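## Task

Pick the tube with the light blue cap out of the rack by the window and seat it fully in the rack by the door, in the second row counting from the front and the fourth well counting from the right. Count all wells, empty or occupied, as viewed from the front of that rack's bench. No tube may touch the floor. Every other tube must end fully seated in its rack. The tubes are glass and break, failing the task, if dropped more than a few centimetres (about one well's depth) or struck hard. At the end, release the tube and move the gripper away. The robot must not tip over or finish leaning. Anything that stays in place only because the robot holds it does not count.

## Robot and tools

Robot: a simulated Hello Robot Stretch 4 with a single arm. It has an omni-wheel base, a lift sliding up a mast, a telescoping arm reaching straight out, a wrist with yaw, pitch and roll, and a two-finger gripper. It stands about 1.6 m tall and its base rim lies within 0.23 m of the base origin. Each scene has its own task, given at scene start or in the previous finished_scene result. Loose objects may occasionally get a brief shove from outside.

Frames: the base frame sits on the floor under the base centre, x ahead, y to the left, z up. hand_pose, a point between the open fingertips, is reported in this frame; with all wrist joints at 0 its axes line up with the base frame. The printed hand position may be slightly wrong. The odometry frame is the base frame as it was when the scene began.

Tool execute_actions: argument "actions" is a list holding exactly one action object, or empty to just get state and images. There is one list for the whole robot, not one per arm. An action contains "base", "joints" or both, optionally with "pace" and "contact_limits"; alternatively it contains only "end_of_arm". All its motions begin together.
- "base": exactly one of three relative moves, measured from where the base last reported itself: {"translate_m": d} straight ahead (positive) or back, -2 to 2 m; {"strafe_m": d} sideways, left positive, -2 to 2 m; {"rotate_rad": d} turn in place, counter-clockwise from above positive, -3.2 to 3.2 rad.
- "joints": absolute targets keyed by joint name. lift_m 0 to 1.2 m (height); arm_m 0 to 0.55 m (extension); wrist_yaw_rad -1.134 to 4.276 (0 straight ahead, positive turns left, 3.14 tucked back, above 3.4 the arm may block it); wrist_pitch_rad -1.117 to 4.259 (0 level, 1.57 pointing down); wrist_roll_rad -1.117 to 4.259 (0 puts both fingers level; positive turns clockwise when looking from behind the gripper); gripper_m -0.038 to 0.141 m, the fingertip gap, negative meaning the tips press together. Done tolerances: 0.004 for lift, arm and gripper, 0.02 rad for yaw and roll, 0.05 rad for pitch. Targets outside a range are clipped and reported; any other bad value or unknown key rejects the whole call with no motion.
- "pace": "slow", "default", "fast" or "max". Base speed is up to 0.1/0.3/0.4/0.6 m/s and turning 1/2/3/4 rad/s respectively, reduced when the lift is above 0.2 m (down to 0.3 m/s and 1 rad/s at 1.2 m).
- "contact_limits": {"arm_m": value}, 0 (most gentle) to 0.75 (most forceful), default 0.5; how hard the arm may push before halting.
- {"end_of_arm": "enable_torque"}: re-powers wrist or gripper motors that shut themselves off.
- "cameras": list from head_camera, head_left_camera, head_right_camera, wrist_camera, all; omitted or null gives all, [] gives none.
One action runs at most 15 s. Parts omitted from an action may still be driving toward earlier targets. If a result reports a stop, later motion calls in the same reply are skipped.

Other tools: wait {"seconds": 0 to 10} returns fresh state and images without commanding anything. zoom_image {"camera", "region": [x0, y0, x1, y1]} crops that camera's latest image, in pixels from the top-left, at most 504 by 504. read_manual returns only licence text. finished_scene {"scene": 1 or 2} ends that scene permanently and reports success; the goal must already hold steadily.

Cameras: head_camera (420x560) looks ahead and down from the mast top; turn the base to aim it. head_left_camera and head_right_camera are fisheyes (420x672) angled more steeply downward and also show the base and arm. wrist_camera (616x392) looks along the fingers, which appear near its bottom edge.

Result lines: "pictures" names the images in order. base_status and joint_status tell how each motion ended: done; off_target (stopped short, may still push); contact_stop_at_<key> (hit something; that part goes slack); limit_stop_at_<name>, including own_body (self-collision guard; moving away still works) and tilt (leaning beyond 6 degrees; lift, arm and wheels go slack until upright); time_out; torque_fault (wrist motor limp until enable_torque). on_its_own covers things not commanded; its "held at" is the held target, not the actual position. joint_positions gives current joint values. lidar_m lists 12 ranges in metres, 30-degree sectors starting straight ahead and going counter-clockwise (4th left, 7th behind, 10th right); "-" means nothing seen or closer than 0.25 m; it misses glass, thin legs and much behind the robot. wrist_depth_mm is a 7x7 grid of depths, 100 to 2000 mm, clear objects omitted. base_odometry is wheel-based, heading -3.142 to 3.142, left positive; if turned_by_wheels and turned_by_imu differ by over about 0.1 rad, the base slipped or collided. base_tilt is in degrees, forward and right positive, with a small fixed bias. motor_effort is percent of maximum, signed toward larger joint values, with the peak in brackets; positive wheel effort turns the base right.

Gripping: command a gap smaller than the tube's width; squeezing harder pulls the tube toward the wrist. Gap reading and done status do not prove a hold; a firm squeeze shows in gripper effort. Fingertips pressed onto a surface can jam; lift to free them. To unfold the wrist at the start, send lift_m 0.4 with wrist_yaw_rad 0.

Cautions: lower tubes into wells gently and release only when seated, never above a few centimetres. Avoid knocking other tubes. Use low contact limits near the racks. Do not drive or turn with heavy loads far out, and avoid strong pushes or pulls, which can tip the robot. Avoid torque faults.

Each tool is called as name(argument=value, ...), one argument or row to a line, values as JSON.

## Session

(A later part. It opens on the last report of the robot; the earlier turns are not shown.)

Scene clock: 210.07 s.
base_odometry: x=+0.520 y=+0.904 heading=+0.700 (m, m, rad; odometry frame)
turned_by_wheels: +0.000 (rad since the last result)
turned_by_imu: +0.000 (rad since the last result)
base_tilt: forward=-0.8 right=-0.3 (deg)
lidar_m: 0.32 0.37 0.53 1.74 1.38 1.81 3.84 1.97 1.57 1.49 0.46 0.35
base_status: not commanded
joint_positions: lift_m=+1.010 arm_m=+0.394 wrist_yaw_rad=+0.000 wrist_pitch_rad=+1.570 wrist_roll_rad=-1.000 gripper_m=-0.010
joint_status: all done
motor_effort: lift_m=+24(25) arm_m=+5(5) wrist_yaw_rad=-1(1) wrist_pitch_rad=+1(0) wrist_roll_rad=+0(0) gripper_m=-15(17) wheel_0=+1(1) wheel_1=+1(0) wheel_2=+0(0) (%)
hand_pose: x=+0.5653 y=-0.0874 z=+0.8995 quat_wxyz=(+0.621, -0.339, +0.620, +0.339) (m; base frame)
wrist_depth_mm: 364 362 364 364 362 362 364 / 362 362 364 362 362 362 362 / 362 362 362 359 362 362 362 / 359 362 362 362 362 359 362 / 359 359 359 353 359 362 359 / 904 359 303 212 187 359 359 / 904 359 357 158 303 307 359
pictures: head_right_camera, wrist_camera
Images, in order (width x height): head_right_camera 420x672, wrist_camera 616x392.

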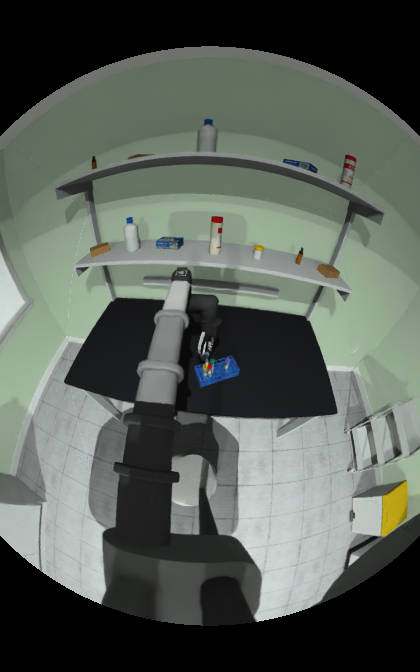

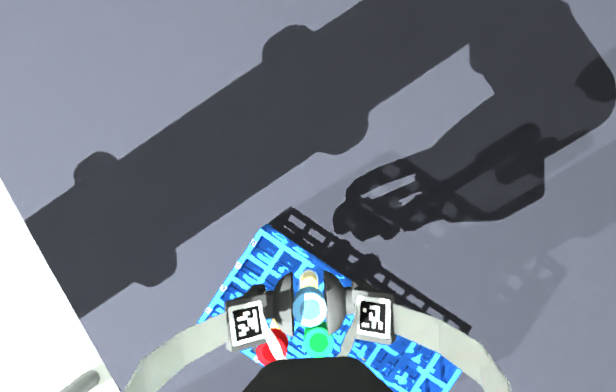

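execute_actions(
  actions=[
    {"joints": {"lift_m": 1.045}, "pace": "slow"},
  ],
  cameras=["wrist_camera", "head_right_camera"],
)

zoom_image(
  camera="wrist_camera",
  region=[240, 210, 380, 350],
)

zoom_image(
  camera="head_right_camera",
  region=[180, 325, 250, 395],
)

Scene clock: 218.97 s.
base_odometry: x=+0.520 y=+0.904 heading=+0.700 (m, m, rad; odometry frame)
turned_by_wheels: +0.000 (rad since the last result)
turned_by_imu: +0.002 (rad since the last result)
base_tilt: forward=-0.9 right=-0.3 (deg)
lidar_m: 0.33 0.35 0.52 1.76 1.38 1.82 3.85 1.97 1.58 1.49 0.48 0.35
base_status: not commanded
joint_positions: lift_m=+1.045 arm_m=+0.394 wrist_yaw_rad=+0.000 wrist_pitch_rad=+1.570 wrist_roll_rad=-1.000 gripper_m=-0.010
joint_status: all done
motor_effort: lift_m=+24(23) arm_m=+4(5) wrist_yaw_rad=-1(1) wrist_pitch_rad=+1(0) wrist_roll_rad=+0(0) gripper_m=-14(14) wheel_0=+0(1) wheel_1=+1(1) wheel_2=+0(0) (%)
hand_pose: x=+0.5653 y=-0.0874 z=+0.9345 quat_wxyz=(+0.621, -0.339, +0.620, +0.339) (m; base frame)
wrist_depth_mm: 397 399 399 399 399 397 397 / 397 397 397 397 397 397 397 / 397 397 397 397 397 397 394 / 397 397 394 394 397 397 397 / 1160 394 394 387 394 394 394 / 946 394 338 211 187 394 394 / 946 394 394 158 336 394 394
pictures: head_right_camera, wrist_camera
Images, in order (width x height): head_right_camera 420x672, wrist_camera 616x392.

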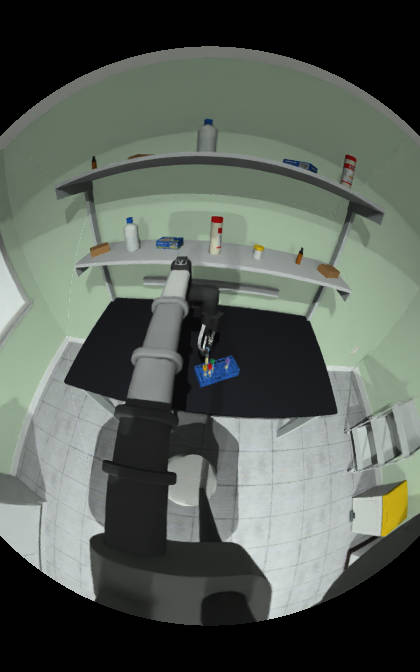

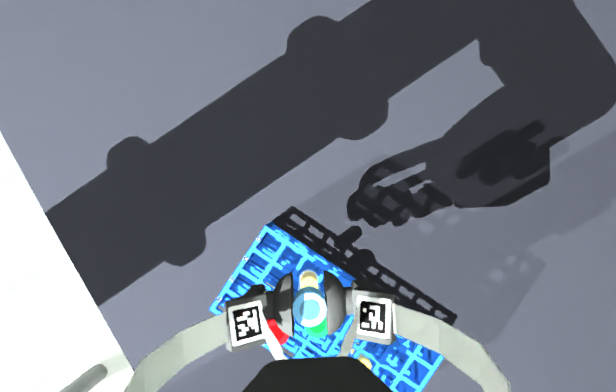

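Region (240, 210, 380, 350) of wrist_camera's 616x392 image, scaled by 3.600.

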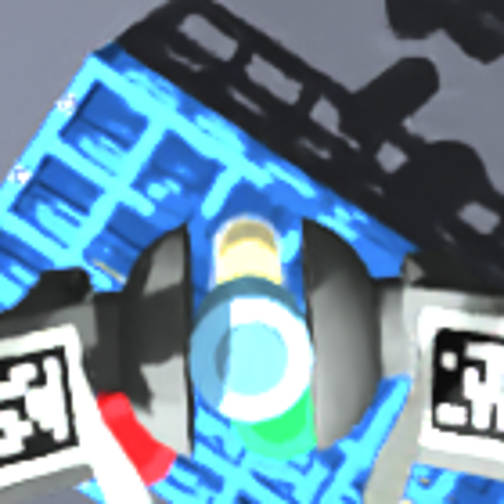

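Region (180, 325, 250, 395) of head_right_camera's 420x672 image, scaled by 7.200, with more detail than that image has.

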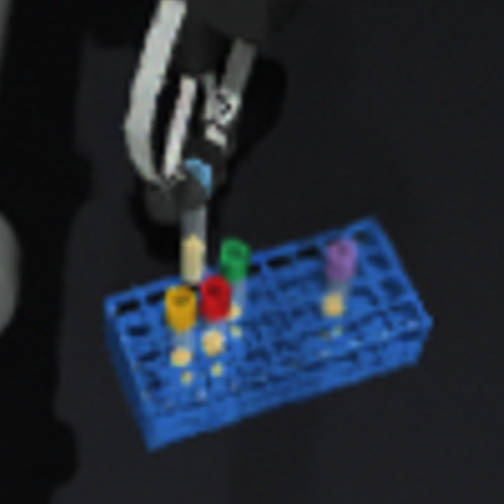

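execute_actions(
  actions=[
    {"joints": {"lift_m": 1.13}},
  ],
  cameras=["wrist_camera"],
)

execute_actions(
  actions=[
    {"base": {"translate_m": -0.3}, "joints": {"arm_m": 0.05, "wrist_roll_rad": 0.0}},
  ],
  cameras=["wrist_camera", "head_left_camera"],
)

Scene clock: 251.20 s.
base_odometry: x=+0.520 y=+0.904 heading=+0.700 (m, m, rad; odometry frame)
turned_by_wheels: +0.000 (rad since the last result)
turned_by_imu: +0.002 (rad since the last result)
base_tilt: forward=-0.8 right=-0.2 (deg)
lidar_m: 0.33 0.36 0.52 1.76 1.39 1.82 3.84 1.96 1.57 1.48 0.45 0.36
base_status: not commanded
joint_positions: lift_m=+1.130 arm_m=+0.394 wrist_yaw_rad=+0.000 wrist_pitch_rad=+1.570 wrist_roll_rad=-1.000 gripper_m=-0.010
joint_status: all done
motor_effort: lift_m=+23(25) arm_m=+5(5) wrist_yaw_rad=-1(1) wrist_pitch_rad=+1(1) wrist_roll_rad=+0(1) gripper_m=-15(13) wheel_0=+0(0) wheel_1=+1(0) wheel_2=-1(0) (%)
hand_pose: x=+0.5653 y=-0.0874 z=+1.0195 quat_wxyz=(+0.621, -0.339, +0.620, +0.339) (m; base frame)
wrist_depth_mm: 484 484 480 484 480 480 480 / 484 484 484 480 480 480 484 / 866 480 480 484 480 484 480 / 1229 480 480 480 477 480 480 / 1229 480 480 466 480 477 480 / 1229 1025 452 211 187 477 480 / 1229 1025 477 158 480 477 477
pictures: wrist_camera
Images, in order (width x height): wrist_camera 616x392.

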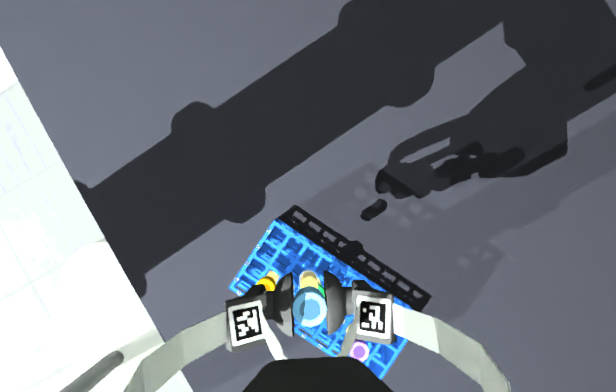

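Scene clock: 253.67 s.
base_odometry: x=+0.291 y=+0.711 heading=+0.700 (m, m, rad; odometry frame)
turned_by_wheels: +0.000 (rad since the last result)
turned_by_imu: +0.002 (rad since the last result)
base_tilt: forward=-1.0 right=-0.3 (deg)
lidar_m: 0.62 0.68 0.97 1.29 1.26 1.87 3.21 1.93 1.55 1.48 0.86 0.65
base_status: done
joint_positions: lift_m=+1.130 arm_m=+0.051 wrist_yaw_rad=+0.000 wrist_pitch_rad=+1.570 wrist_roll_rad=+0.000 gripper_m=-0.010
joint_status: all done
motor_effort: lift_m=+23(23) arm_m=-4(10) wrist_yaw_rad=+0(1) wrist_pitch_rad=+0(0) wrist_roll_rad=+2(7) gripper_m=-13(12) wheel_0=-2(4) wheel_1=-3(8) wheel_2=+0(10) (%)
hand_pose: x=+0.2218 y=-0.0874 z=+1.0196 quat_wxyz=(+0.707, +0.000, +0.707, +0.000) (m; base frame)
wrist_depth_mm: 1229 1255 1255 1229 1255 1255 1138 / 1229 1205 1229 1229 1255 1229 1229 / 1229 1229 1229 1255 1229 1255 1229 / 1229 1229 1229 1229 1229 1229 1255 / 1229 1229 1205 1025 1229 1255 1229 / 1229 1229 1025 211 187 1229 1229 / 1205 1229 1138 158 1255 1255 1255
pictures: head_left_camera, wrist_camera
Images, in order (width x height): head_left_camera 420x672, wrist_camera 616x392.

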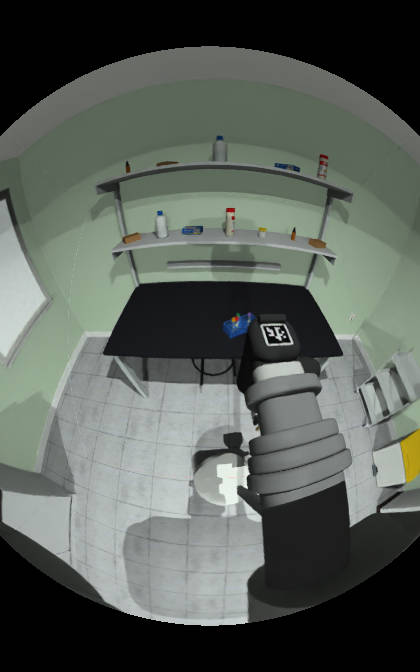

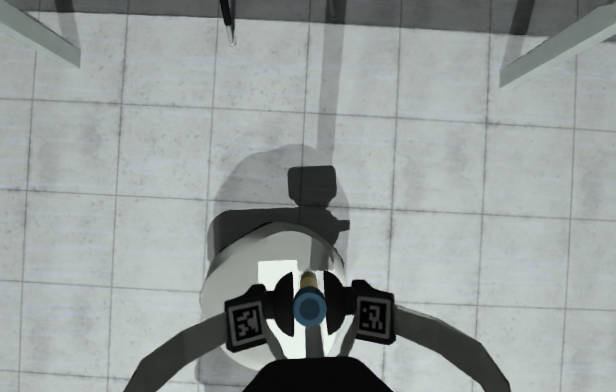

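execute_actions(
  actions=[
    {"base": {"rotate_rad": 3.1}, "joints": {"lift_m": 0.75}},
  ],
)

Scene clock: 262.07 s.
base_odometry: x=+0.290 y=+0.711 heading=-2.484 (m, m, rad; odometry frame)
turned_by_wheels: +3.099 (rad since the last result)
turned_by_imu: +3.135 (rad since the last result)
base_tilt: forward=-0.9 right=-0.3 (deg)
lidar_m: 2.52 2.02 1.57 1.48 0.92 0.65 0.62 0.67 0.92 1.55 1.26 1.73
base_status: done
joint_positions: lift_m=+0.750 arm_m=+0.051 wrist_yaw_rad=+0.000 wrist_pitch_rad=+1.570 wrist_roll_rad=+0.000 gripper_m=-0.010
joint_status: all done
motor_effort: lift_m=+19(22) arm_m=-4(4) wrist_yaw_rad=-1(0) wrist_pitch_rad=+1(0) wrist_roll_rad=+2(2) gripper_m=-14(19) wheel_0=-3(8) wheel_1=-3(8) wheel_2=-2(6) (%)
hand_pose: x=+0.2219 y=-0.0874 z=+0.6399 quat_wxyz=(+0.707, +0.000, +0.707, +0.000) (m; base frame)
wrist_depth_mm: 854 866 866 866 866 866 878 / 854 854 854 866 866 866 878 / 854 866 854 866 866 866 878 / 854 854 866 866 854 866 866 / 854 854 741 707 866 866 866 / 854 854 640 212 187 866 866 / 854 866 647 158 854 866 866
pictures: head_camera, head_left_camera, head_right_camera, wrist_camera
Images, in order (width x height): head_camera 420x560, head_left_camera 420x672, head_right_camera 420x672, wrist_camera 616x392.

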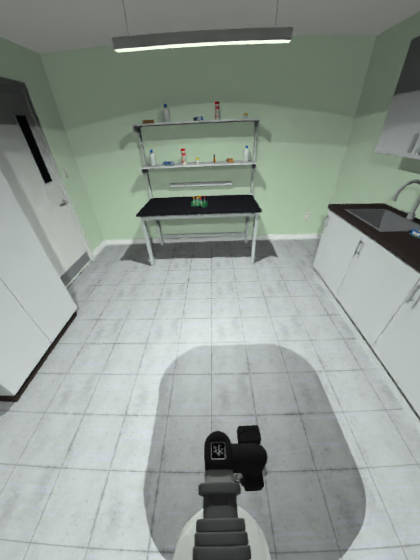

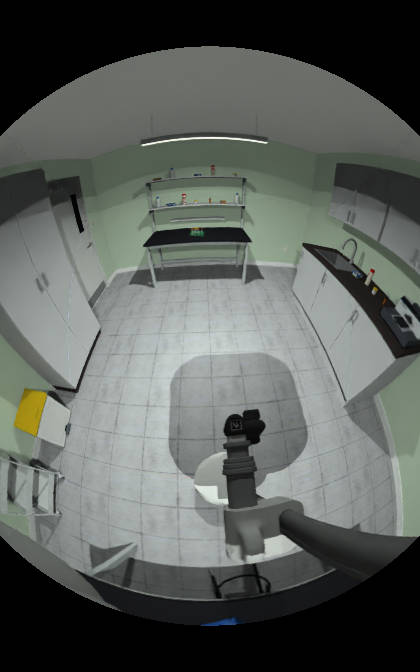

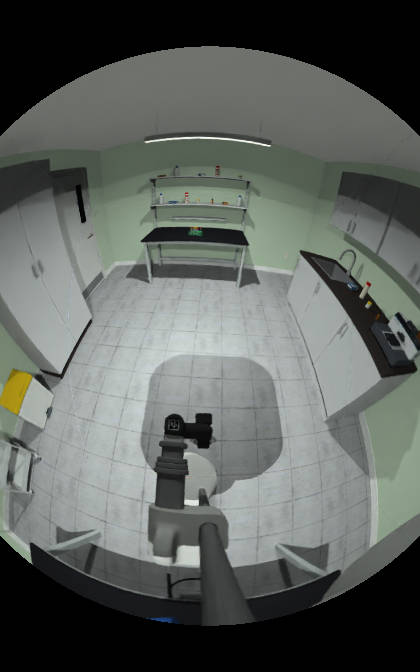

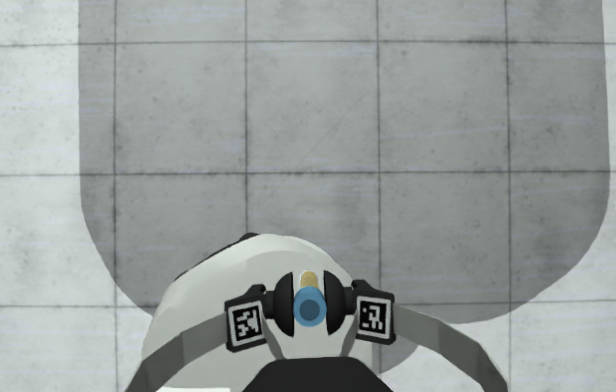

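execute_actions(
  actions=[
    {"base": {"translate_m": 2.0}, "joints": {"lift_m": 1.15}, "pace": "fast"},
  ],
)

Scene clock: 270.97 s.
base_odometry: x=-1.292 y=-0.512 heading=-2.484 (m, m, rad; odometry frame)
turned_by_wheels: +0.000 (rad since the last result)
turned_by_imu: -0.004 (rad since the last result)
base_tilt: forward=-0.9 right=-0.3 (deg)
lidar_m: 0.53 0.55 0.79 1.49 1.49 2.13 3.35 1.71 1.26 1.21 0.76 0.56
base_status: done
joint_positions: lift_m=+1.150 arm_m=+0.051 wrist_yaw_rad=+0.000 wrist_pitch_rad=+1.570 wrist_roll_rad=+0.000 gripper_m=-0.010
joint_status: all done
motor_effort: lift_m=+23(26) arm_m=-4(5) wrist_yaw_rad=-1(1) wrist_pitch_rad=+0(0) wrist_roll_rad=+2(1) gripper_m=-12(13) wheel_0=+1(7) wheel_1=+1(9) wheel_2=+1(12) (%)
hand_pose: x=+0.2219 y=-0.0874 z=+1.0396 quat_wxyz=(+0.707, +0.000, +0.707, +0.000) (m; base frame)
wrist_depth_mm: 1255 1255 1255 1229 1281 1255 732 / 1255 1255 1255 1255 1255 1255 1281 / 1255 1255 1255 1255 1255 1255 1255 / 1229 1255 1255 1255 1255 1255 1281 / 1255 1255 1255 1042 1255 1255 1281 / 1255 1255 1042 212 187 1255 1281 / 1255 1255 1255 158 1255 1255 1229
pictures: head_camera, head_left_camera, head_right_camera, wrist_camera
Images, in order (width x height): head_camera 420x560, head_left_camera 420x672, head_right_camera 420x672, wrist_camera 616x392.

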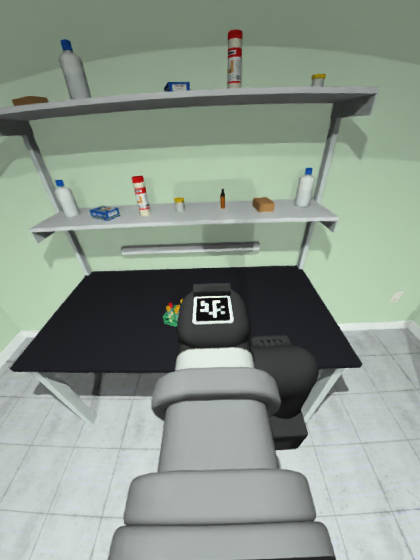

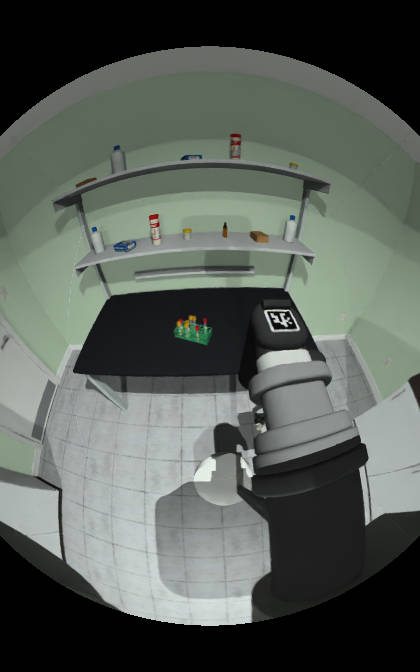

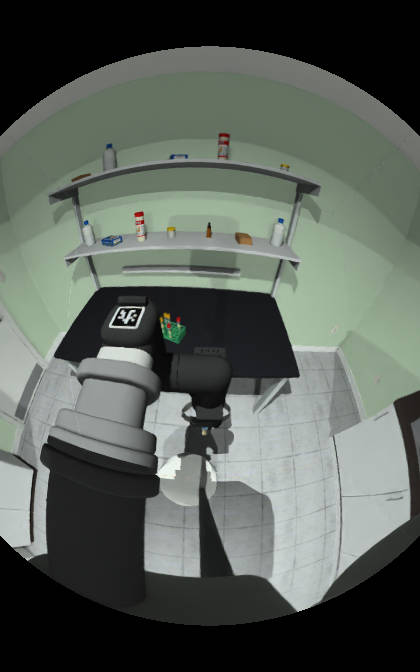

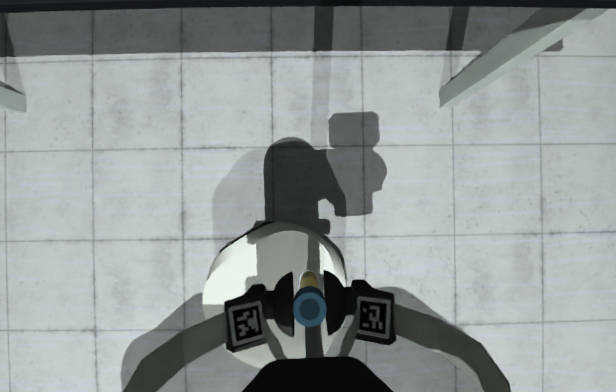

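zoom_image(
  camera="head_left_camera",
  region=[160, 300, 230, 360],
)

Region (160, 300, 230, 360) of head_left_camera's 420x672 image, scaled by 7.200, with more detail than that image has; it fills the top 432 rows of this view, and the rest is white.

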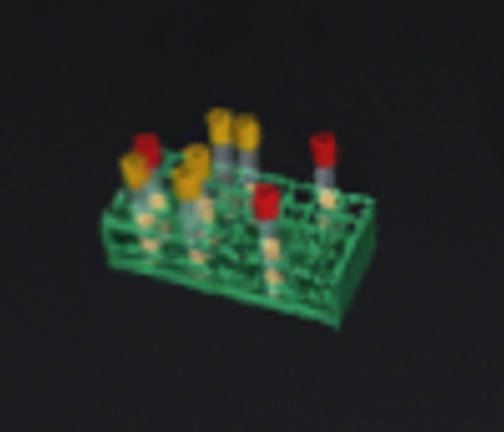

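execute_actions(
  actions=[
    {"base": {"strafe_m": 0.21}, "joints": {"arm_m": 0.2}},
  ],
  cameras=[],
)

execute_actions(
  actions=[
    {"base": {"translate_m": 0.23}, "joints": {"arm_m": 0.33}},
  ],
  cameras=["wrist_camera", "head_right_camera"],
)

Scene clock: 286.13 s.
base_odometry: x=-1.164 y=-0.678 heading=-2.484 (m, m, rad; odometry frame)
turned_by_wheels: +0.000 (rad since the last result)
turned_by_imu: +0.003 (rad since the last result)
base_tilt: forward=-1.0 right=-0.3 (deg)
lidar_m: 0.53 0.56 0.79 1.32 1.28 1.77 3.39 1.99 1.46 1.41 0.78 0.56
base_status: done
joint_positions: lift_m=+1.150 arm_m=+0.199 wrist_yaw_rad=+0.000 wrist_pitch_rad=+1.570 wrist_roll_rad=+0.000 gripper_m=-0.010
joint_status: all done
motor_effort: lift_m=+23(23) arm_m=+4(4) wrist_yaw_rad=-1(1) wrist_pitch_rad=+1(0) wrist_roll_rad=+2(2) gripper_m=-14(14) wheel_0=+1(10) wheel_1=+0(11) wheel_2=+0(1) (%)
hand_pose: x=+0.3704 y=-0.0874 z=+1.0396 quat_wxyz=(+0.707, +0.000, +0.707, +0.000) (m; base frame)
wrist_depth_mm: 496 500 504 504 504 504 508 / 496 500 500 500 500 504 504 / 1255 1255 1255 1255 1229 1255 1281 / 1255 1255 1281 1255 1255 1255 1281 / 1255 1255 1255 1255 1255 1255 1255 / 1255 1255 1138 211 187 1255 1255 / 1255 1229 1042 158 1255 1255 1255
pictures: none
No camera images: the call's "cameras" was empty. Leave "cameras" out to get every camera's image.

Scene clock: 288.33 s.
base_odometry: x=-1.346 y=-0.819 heading=-2.483 (m, m, rad; odometry frame)
turned_by_wheels: +0.000 (rad since the last result)
turned_by_imu: +0.000 (rad since the last result)
base_tilt: forward=-0.7 right=-0.3 (deg)
lidar_m: 0.30 0.33 0.47 1.65 1.33 1.75 3.63 2.01 1.46 1.41 0.43 0.33
base_status: done
joint_positions: lift_m=+1.150 arm_m=+0.329 wrist_yaw_rad=+0.000 wrist_pitch_rad=+1.570 wrist_roll_rad=+0.000 gripper_m=-0.010
joint_status: all done
motor_effort: lift_m=+23(23) arm_m=+5(5) wrist_yaw_rad=-1(1) wrist_pitch_rad=+1(0) wrist_roll_rad=+2(2) gripper_m=-16(17) wheel_0=+4(7) wheel_1=+4(8) wheel_2=-2(10) (%)
hand_pose: x=+0.5004 y=-0.0874 z=+1.0396 quat_wxyz=(+0.707, +0.000, +0.707, +0.000) (m; base frame)
wrist_depth_mm: 500 500 500 500 504 504 508 / 500 500 496 504 504 504 504 / 496 500 500 500 500 504 504 / 496 500 500 442 500 504 504 / 496 500 500 500 500 500 504 / 496 496 496 212 187 500 500 / 496 496 496 158 500 504 500
pictures: head_right_camera, wrist_camera
Images, in order (width x height): head_right_camera 420x672, wrist_camera 616x392.

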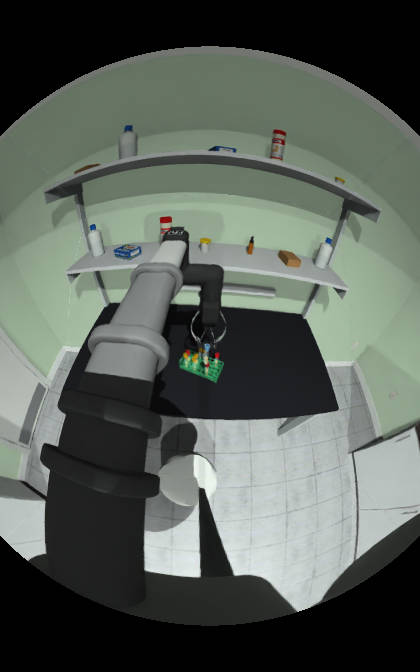

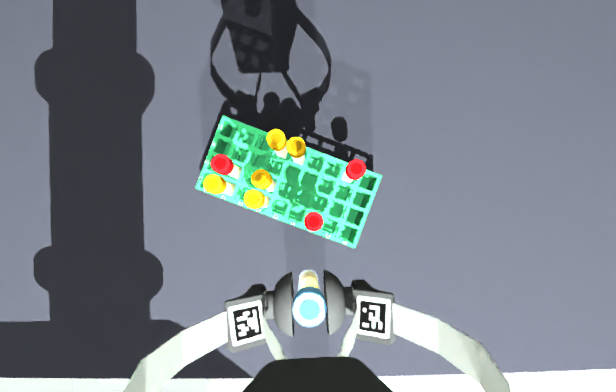

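zoom_image(
  camera="wrist_camera",
  region=[185, 100, 395, 260],
)

Region (185, 100, 395, 260) of wrist_camera's 616x392 image, scaled by 2.400; it fills the top 384 rows of this view, and the rest is white.

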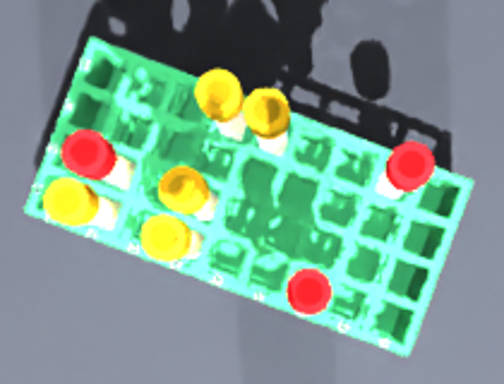

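zoom_image(
  camera="wrist_camera",
  region=[270, 255, 350, 340],
)

Region (270, 255, 350, 340) of wrist_camera's 616x392 image, scaled by 5.929; it fills the left 474 columns of this view, and the rest is white.

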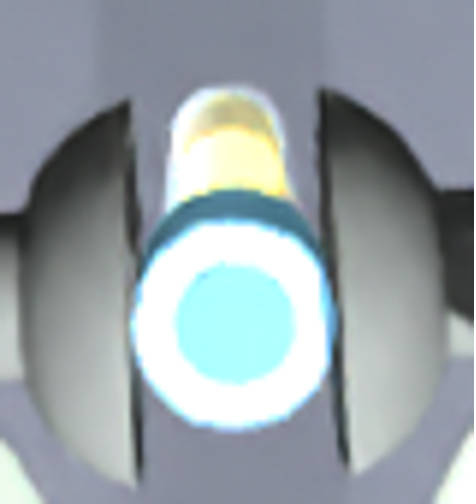

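execute_actions(
  actions=[
    {"base": {"strafe_m": -0.0146}, "joints": {"wrist_yaw_rad": 0.58, "wrist_pitch_rad": 1.522, "lift_m": 1.11}},
  ],
  cameras=["wrist_camera", "head_right_camera"],
)

zoom_image(
  camera="wrist_camera",
  region=[210, 160, 420, 360],
)

Scene clock: 333.40 s.
base_odometry: x=-1.354 y=-0.807 heading=-2.483 (m, m, rad; odometry frame)
turned_by_wheels: +0.000 (rad since the last result)
turned_by_imu: +0.001 (rad since the last result)
base_tilt: forward=-0.9 right=-0.2 (deg)
lidar_m: 0.30 0.33 0.46 1.65 1.37 1.77 3.60 1.99 1.48 1.42 0.44 0.32
base_status: done
joint_positions: lift_m=+1.110 arm_m=+0.329 wrist_yaw_rad=+0.580 wrist_pitch_rad=+1.522 wrist_roll_rad=+0.000 gripper_m=-0.010
joint_status: all done
motor_effort: lift_m=+19(20) arm_m=+4(4) wrist_yaw_rad=+0(7) wrist_pitch_rad=+0(2) wrist_roll_rad=+1(2) gripper_m=-14(17) wheel_0=+3(8) wheel_1=-4(9) wheel_2=+0(1) (%)
hand_pose: x=+0.5598 y=-0.0654 z=+1.0003 quat_wxyz=(+0.694, -0.197, +0.661, +0.207) (m; base frame)
wrist_depth_mm: 477 473 477 477 477 477 477 / 473 469 473 469 473 473 473 / 466 466 466 469 466 469 469 / 462 462 462 455 466 466 466 / 459 462 459 404 459 462 459 / 455 455 455 212 187 459 459 / 1205 452 452 159 452 452 455
pictures: head_right_camera, wrist_camera
Images, in order (width x height): head_right_camera 420x672, wrist_camera 616x392.

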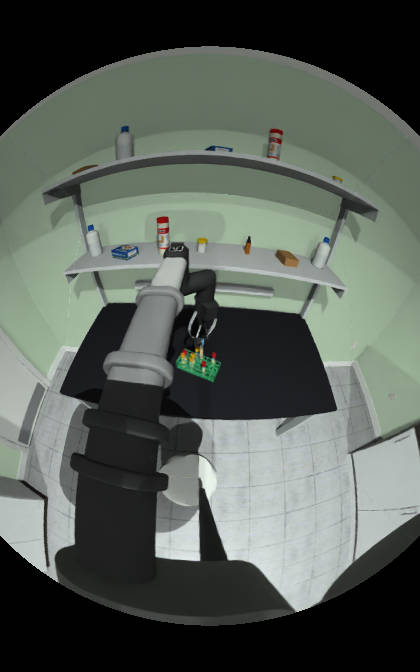

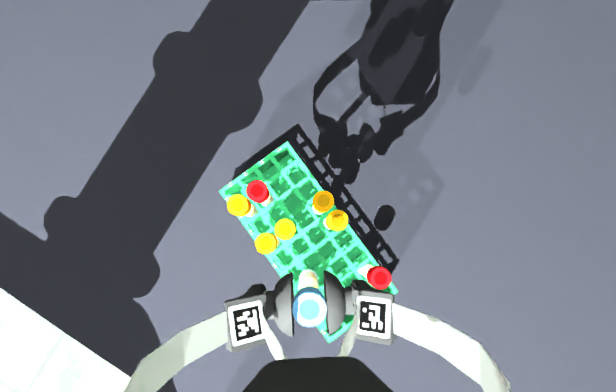

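Region (210, 160, 420, 360) of wrist_camera's 616x392 image, scaled by 2.400; it fills the top 480 rows of this view, and the rest is white.

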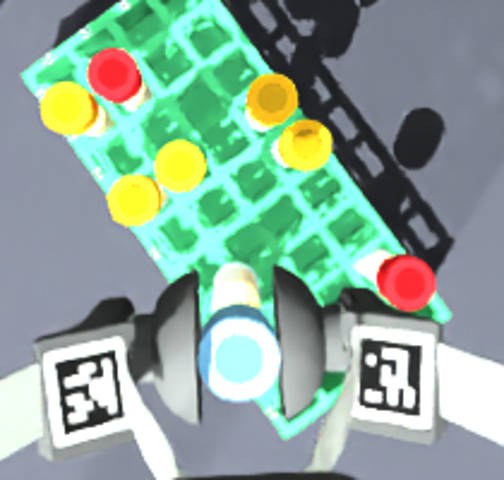

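zoom_image(
  camera="wrist_camera",
  region=[260, 200, 360, 300],
)

Region (260, 200, 360, 300) of wrist_camera's 616x392 image, scaled by 5.040.

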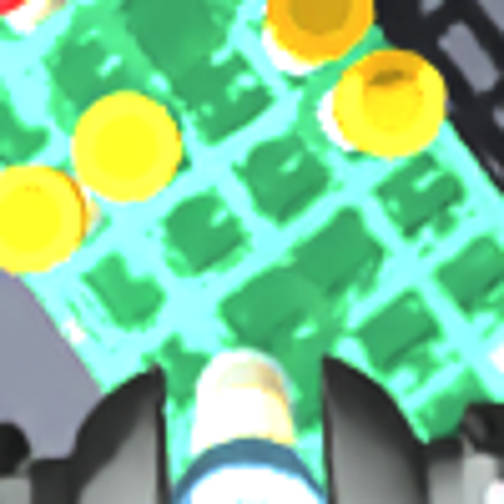

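execute_actions(
  actions=[
    {"base": {"strafe_m": -0.0015}, "joints": {"arm_m": 0.335, "lift_m": 1.06}, "pace": "slow"},
  ],
  cameras=["wrist_camera"],
)

zoom_image(
  camera="wrist_camera",
  region=[260, 200, 360, 300],
)

Scene clock: 349.53 s.
base_odometry: x=-1.355 y=-0.806 heading=-2.483 (m, m, rad; odometry frame)
turned_by_wheels: +0.000 (rad since the last result)
turned_by_imu: +0.002 (rad since the last result)
base_tilt: forward=-0.9 right=-0.1 (deg)
lidar_m: 0.30 0.32 0.46 1.67 1.38 1.77 3.62 1.99 1.46 1.40 0.47 0.32
base_status: done
joint_positions: lift_m=+1.060 arm_m=+0.334 wrist_yaw_rad=+0.580 wrist_pitch_rad=+1.522 wrist_roll_rad=+0.000 gripper_m=-0.010
joint_status: all done
motor_effort: lift_m=+18(20) arm_m=+5(4) wrist_yaw_rad=+0(1) wrist_pitch_rad=+1(1) wrist_roll_rad=+1(1) gripper_m=-16(12) wheel_0=+2(7) wheel_1=-2(7) wheel_2=+0(0) (%)
hand_pose: x=+0.5647 y=-0.0654 z=+0.9503 quat_wxyz=(+0.694, -0.197, +0.661, +0.207) (m; base frame)
wrist_depth_mm: 424 421 421 424 424 424 424 / 418 418 421 418 421 421 424 / 415 415 415 415 418 418 418 / 413 413 387 404 413 415 415 / 410 410 410 353 410 413 413 / 407 407 407 212 187 407 407 / 1160 402 402 158 404 402 407
pictures: wrist_camera
Images, in order (width x height): wrist_camera 616x392.

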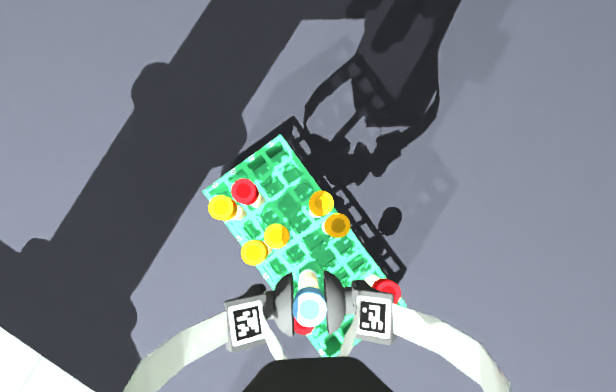

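Region (260, 200, 360, 300) of wrist_camera's 616x392 image, scaled by 5.040.

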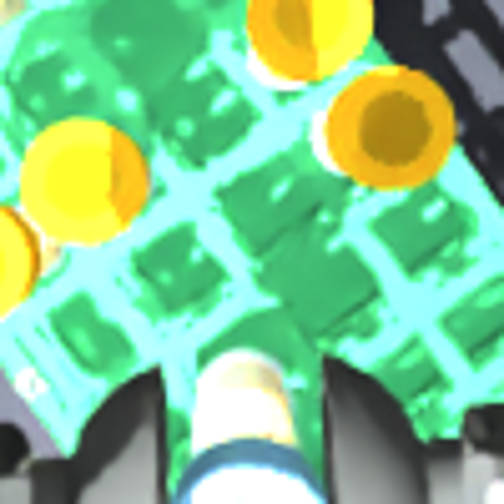

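execute_actions(
  actions=[
    {"joints": {"lift_m": 1.036}, "pace": "slow"},
  ],
  cameras=["wrist_camera"],
)

zoom_image(
  camera="wrist_camera",
  region=[260, 200, 360, 300],
)

Scene clock: 357.67 s.
base_odometry: x=-1.355 y=-0.806 heading=-2.483 (m, m, rad; odometry frame)
turned_by_wheels: +0.000 (rad since the last result)
turned_by_imu: +0.001 (rad since the last result)
base_tilt: forward=-1.0 right=-0.2 (deg)
lidar_m: 0.29 0.33 0.45 1.66 1.37 1.76 3.62 1.99 1.45 1.39 0.44 0.33
base_status: not commanded
joint_positions: lift_m=+1.036 arm_m=+0.334 wrist_yaw_rad=+0.580 wrist_pitch_rad=+1.522 wrist_roll_rad=+0.000 gripper_m=-0.010
joint_status: all done
motor_effort: lift_m=+19(17) arm_m=+4(5) wrist_yaw_rad=-1(0) wrist_pitch_rad=+1(1) wrist_roll_rad=+1(1) gripper_m=-13(15) wheel_0=+2(2) wheel_1=-2(2) wheel_2=+0(0) (%)
hand_pose: x=+0.5647 y=-0.0654 z=+0.9263 quat_wxyz=(+0.694, -0.197, +0.661, +0.207) (m; base frame)
wrist_depth_mm: 397 399 399 399 402 399 399 / 394 394 397 397 397 397 397 / 392 392 392 392 392 394 394 / 389 389 332 382 392 392 392 / 384 384 384 330 387 387 387 / 382 384 382 212 187 387 387 / 379 377 379 158 379 382 382
pictures: wrist_camera
Images, in order (width x height): wrist_camera 616x392.

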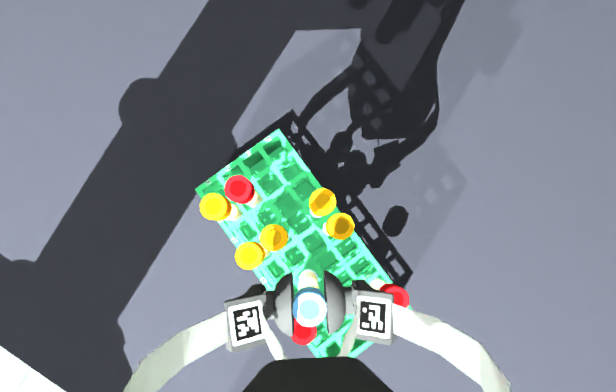

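Region (260, 200, 360, 300) of wrist_camera's 616x392 image, scaled by 5.040.

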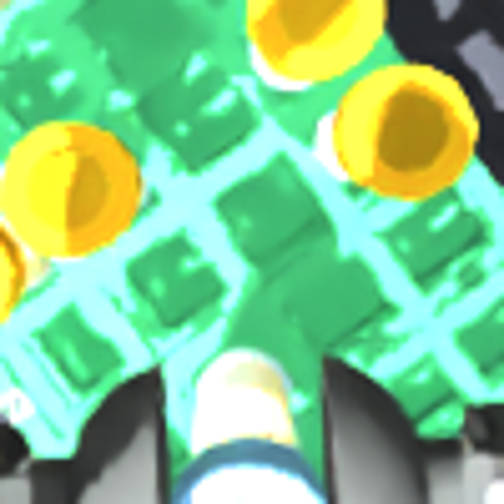

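execute_actions(
  actions=[
    {"joints": {"lift_m": 1.015}, "pace": "slow"},
  ],
  cameras=["wrist_camera"],
)

zoom_image(
  camera="wrist_camera",
  region=[230, 200, 400, 370],
)

Scene clock: 363.57 s.
base_odometry: x=-1.355 y=-0.806 heading=-2.483 (m, m, rad; odometry frame)
turned_by_wheels: +0.000 (rad since the last result)
turned_by_imu: +0.001 (rad since the last result)
base_tilt: forward=-0.8 right=-0.2 (deg)
lidar_m: 0.30 0.33 0.45 1.66 1.37 1.79 3.62 1.98 1.46 1.39 0.42 0.32
base_status: not commanded
joint_positions: lift_m=+1.015 arm_m=+0.334 wrist_yaw_rad=+0.580 wrist_pitch_rad=+1.522 wrist_roll_rad=+0.000 gripper_m=-0.010
joint_status: all done
motor_effort: lift_m=+18(17) arm_m=+5(5) wrist_yaw_rad=+0(0) wrist_pitch_rad=+0(0) wrist_roll_rad=+1(1) gripper_m=-14(23) wheel_0=+2(2) wheel_1=-2(2) wheel_2=+0(0) (%)
hand_pose: x=+0.5647 y=-0.0655 z=+0.9053 quat_wxyz=(+0.694, -0.197, +0.661, +0.207) (m; base frame)
wrist_depth_mm: 377 377 377 377 379 379 379 / 370 373 375 375 375 377 375 / 370 370 373 370 373 373 373 / 368 368 312 355 368 370 370 / 366 366 364 309 366 366 366 / 362 362 362 211 187 364 364 / 359 357 357 158 359 359 362
pictures: wrist_camera
Images, in order (width x height): wrist_camera 616x392.

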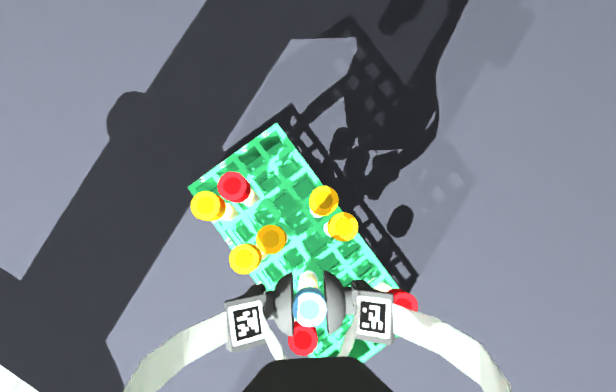

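Region (230, 200, 400, 370) of wrist_camera's 616x392 image, scaled by 2.965.

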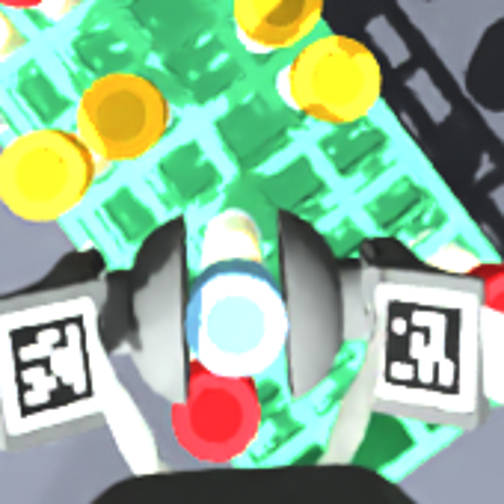

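execute_actions(
  actions=[
    {"joints": {"lift_m": 0.998}, "pace": "slow"},
  ],
  cameras=["wrist_camera"],
)

zoom_image(
  camera="wrist_camera",
  region=[230, 200, 400, 370],
)

Scene clock: 388.23 s.
base_odometry: x=-1.355 y=-0.806 heading=-2.483 (m, m, rad; odometry frame)
turned_by_wheels: +0.000 (rad since the last result)
turned_by_imu: +0.001 (rad since the last result)
base_tilt: forward=-1.0 right=-0.3 (deg)
lidar_m: 0.30 0.32 0.44 1.65 1.37 1.79 3.63 2.00 1.46 1.40 0.43 0.33
base_status: not commanded
joint_positions: lift_m=+0.998 arm_m=+0.334 wrist_yaw_rad=+0.580 wrist_pitch_rad=+1.522 wrist_roll_rad=+0.000 gripper_m=-0.010
joint_status: all done
motor_effort: lift_m=+18(19) arm_m=+4(5) wrist_yaw_rad=+0(0) wrist_pitch_rad=+0(1) wrist_roll_rad=+1(1) gripper_m=-16(14) wheel_0=+2(2) wheel_1=-2(2) wheel_2=+0(0) (%)
hand_pose: x=+0.5647 y=-0.0655 z=+0.8883 quat_wxyz=(+0.694, -0.197, +0.661, +0.207) (m; base frame)
wrist_depth_mm: 359 359 359 359 362 362 362 / 357 357 357 357 357 359 359 / 353 353 353 353 355 355 355 / 349 351 294 343 353 351 353 / 347 347 347 293 347 349 349 / 345 345 343 212 187 347 347 / 343 342 342 159 343 343 345
pictures: wrist_camera
Images, in order (width x height): wrist_camera 616x392.

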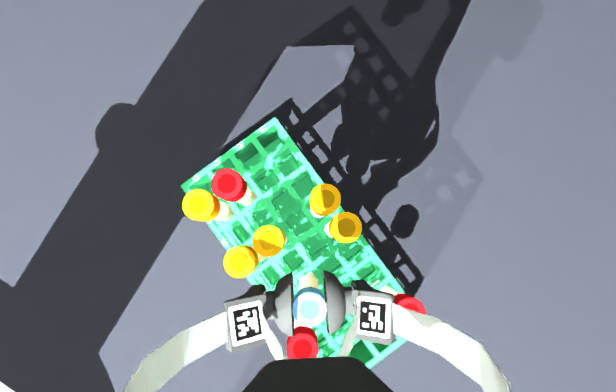

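Region (230, 200, 400, 370) of wrist_camera's 616x392 image, scaled by 2.965.

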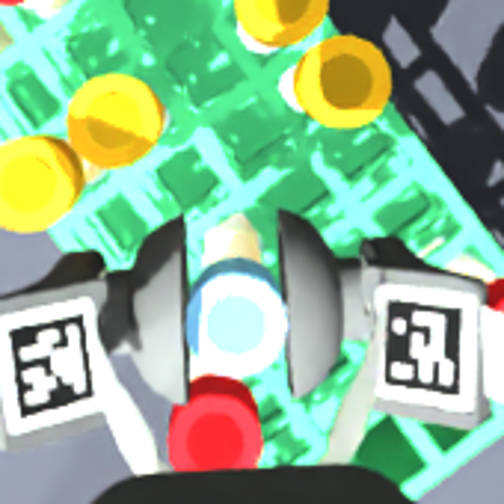

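execute_actions(
  actions=[
    {"joints": {"lift_m": 0.987}, "pace": "slow"},
  ],
  cameras=["wrist_camera"],
)

zoom_image(
  camera="wrist_camera",
  region=[230, 200, 400, 370],
)

Scene clock: 391.80 s.
base_odometry: x=-1.355 y=-0.806 heading=-2.483 (m, m, rad; odometry frame)
turned_by_wheels: +0.000 (rad since the last result)
turned_by_imu: +0.001 (rad since the last result)
base_tilt: forward=-0.7 right=-0.2 (deg)
lidar_m: 0.31 0.33 0.46 1.65 1.36 1.78 3.61 1.98 1.46 1.40 0.45 0.32
base_status: not commanded
joint_positions: lift_m=+0.987 arm_m=+0.334 wrist_yaw_rad=+0.580 wrist_pitch_rad=+1.522 wrist_roll_rad=+0.000 gripper_m=-0.010
joint_status: all done
motor_effort: lift_m=+18(17) arm_m=+5(5) wrist_yaw_rad=+0(0) wrist_pitch_rad=+0(1) wrist_roll_rad=+1(1) gripper_m=-16(18) wheel_0=+2(2) wheel_1=-2(2) wheel_2=+0(0) (%)
hand_pose: x=+0.5647 y=-0.0655 z=+0.8773 quat_wxyz=(+0.694, -0.197, +0.661, +0.207) (m; base frame)
wrist_depth_mm: 347 349 349 349 349 349 349 / 345 347 345 345 347 347 347 / 343 342 342 343 345 343 343 / 340 340 282 312 342 343 342 / 336 338 330 282 338 338 338 / 334 334 334 211 188 336 336 / 332 330 332 158 332 332 334
pictures: wrist_camera
Images, in order (width x height): wrist_camera 616x392.

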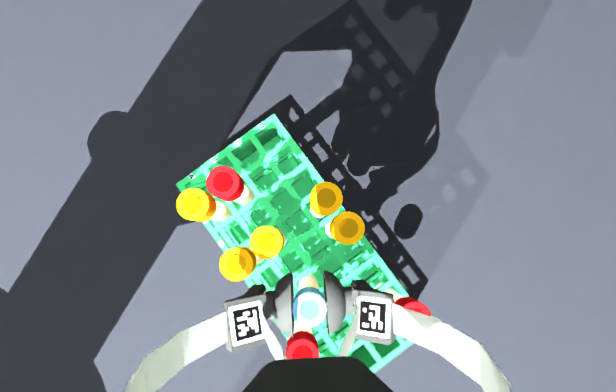

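Region (230, 200, 400, 370) of wrist_camera's 616x392 image, scaled by 2.965.

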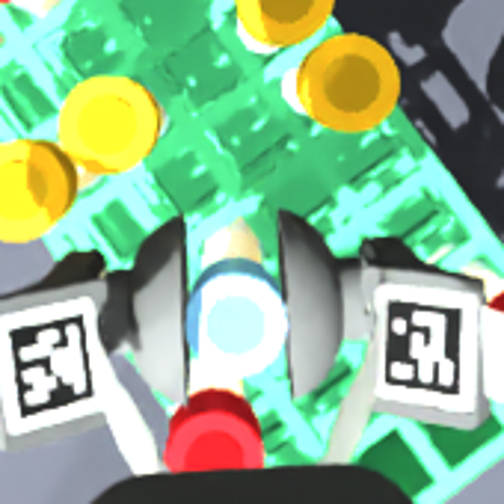

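The tube is about 5 mm above the well's floor, so I am opening the gripper slowly.

execute_actions(
  actions=[
    {"joints": {"gripper_m": 0.024}, "pace": "slow"},
  ],
  cameras=["wrist_camera"],
)

zoom_image(
  camera="wrist_camera",
  region=[210, 200, 420, 375],
)

Scene clock: 396.33 s.
base_odometry: x=-1.355 y=-0.806 heading=-2.483 (m, m, rad; odometry frame)
turned_by_wheels: +0.000 (rad since the last result)
turned_by_imu: +0.002 (rad since the last result)
base_tilt: forward=-0.8 right=-0.3 (deg)
lidar_m: 0.31 0.32 0.45 1.65 1.36 1.77 3.61 2.01 1.47 1.41 0.45 0.32
base_status: not commanded
joint_positions: lift_m=+0.987 arm_m=+0.334 wrist_yaw_rad=+0.580 wrist_pitch_rad=+1.522 wrist_roll_rad=+0.000 gripper_m=+0.024
joint_status: all done
motor_effort: lift_m=+18(18) arm_m=+5(5) wrist_yaw_rad=+0(0) wrist_pitch_rad=+0(0) wrist_roll_rad=+2(1) gripper_m=-2(18) wheel_0=+2(2) wheel_1=-2(2) wheel_2=+0(0) (%)
hand_pose: x=+0.5647 y=-0.0655 z=+0.8773 quat_wxyz=(+0.694, -0.197, +0.661, +0.207) (m; base frame)
wrist_depth_mm: 347 347 349 349 349 351 349 / 345 345 347 347 345 347 347 / 343 343 343 343 343 343 345 / 340 342 283 312 340 342 342 / 336 338 329 282 338 340 340 / 334 334 334 213 193 338 338 / 330 332 332 158 324 332 334
pictures: wrist_camera
Images, in order (width x height): wrist_camera 616x392.

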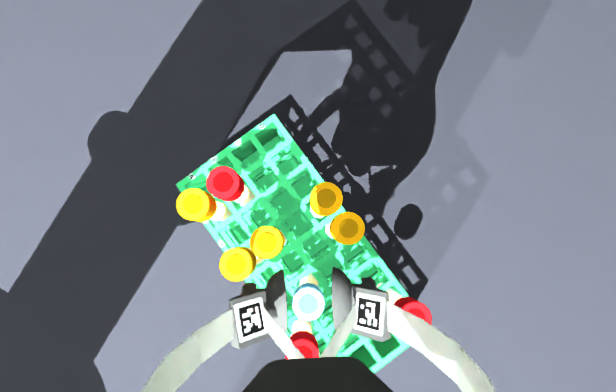

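Region (210, 200, 420, 375) of wrist_camera's 616x392 image, scaled by 2.400.

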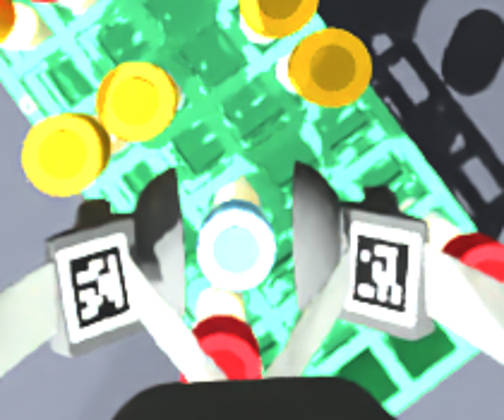

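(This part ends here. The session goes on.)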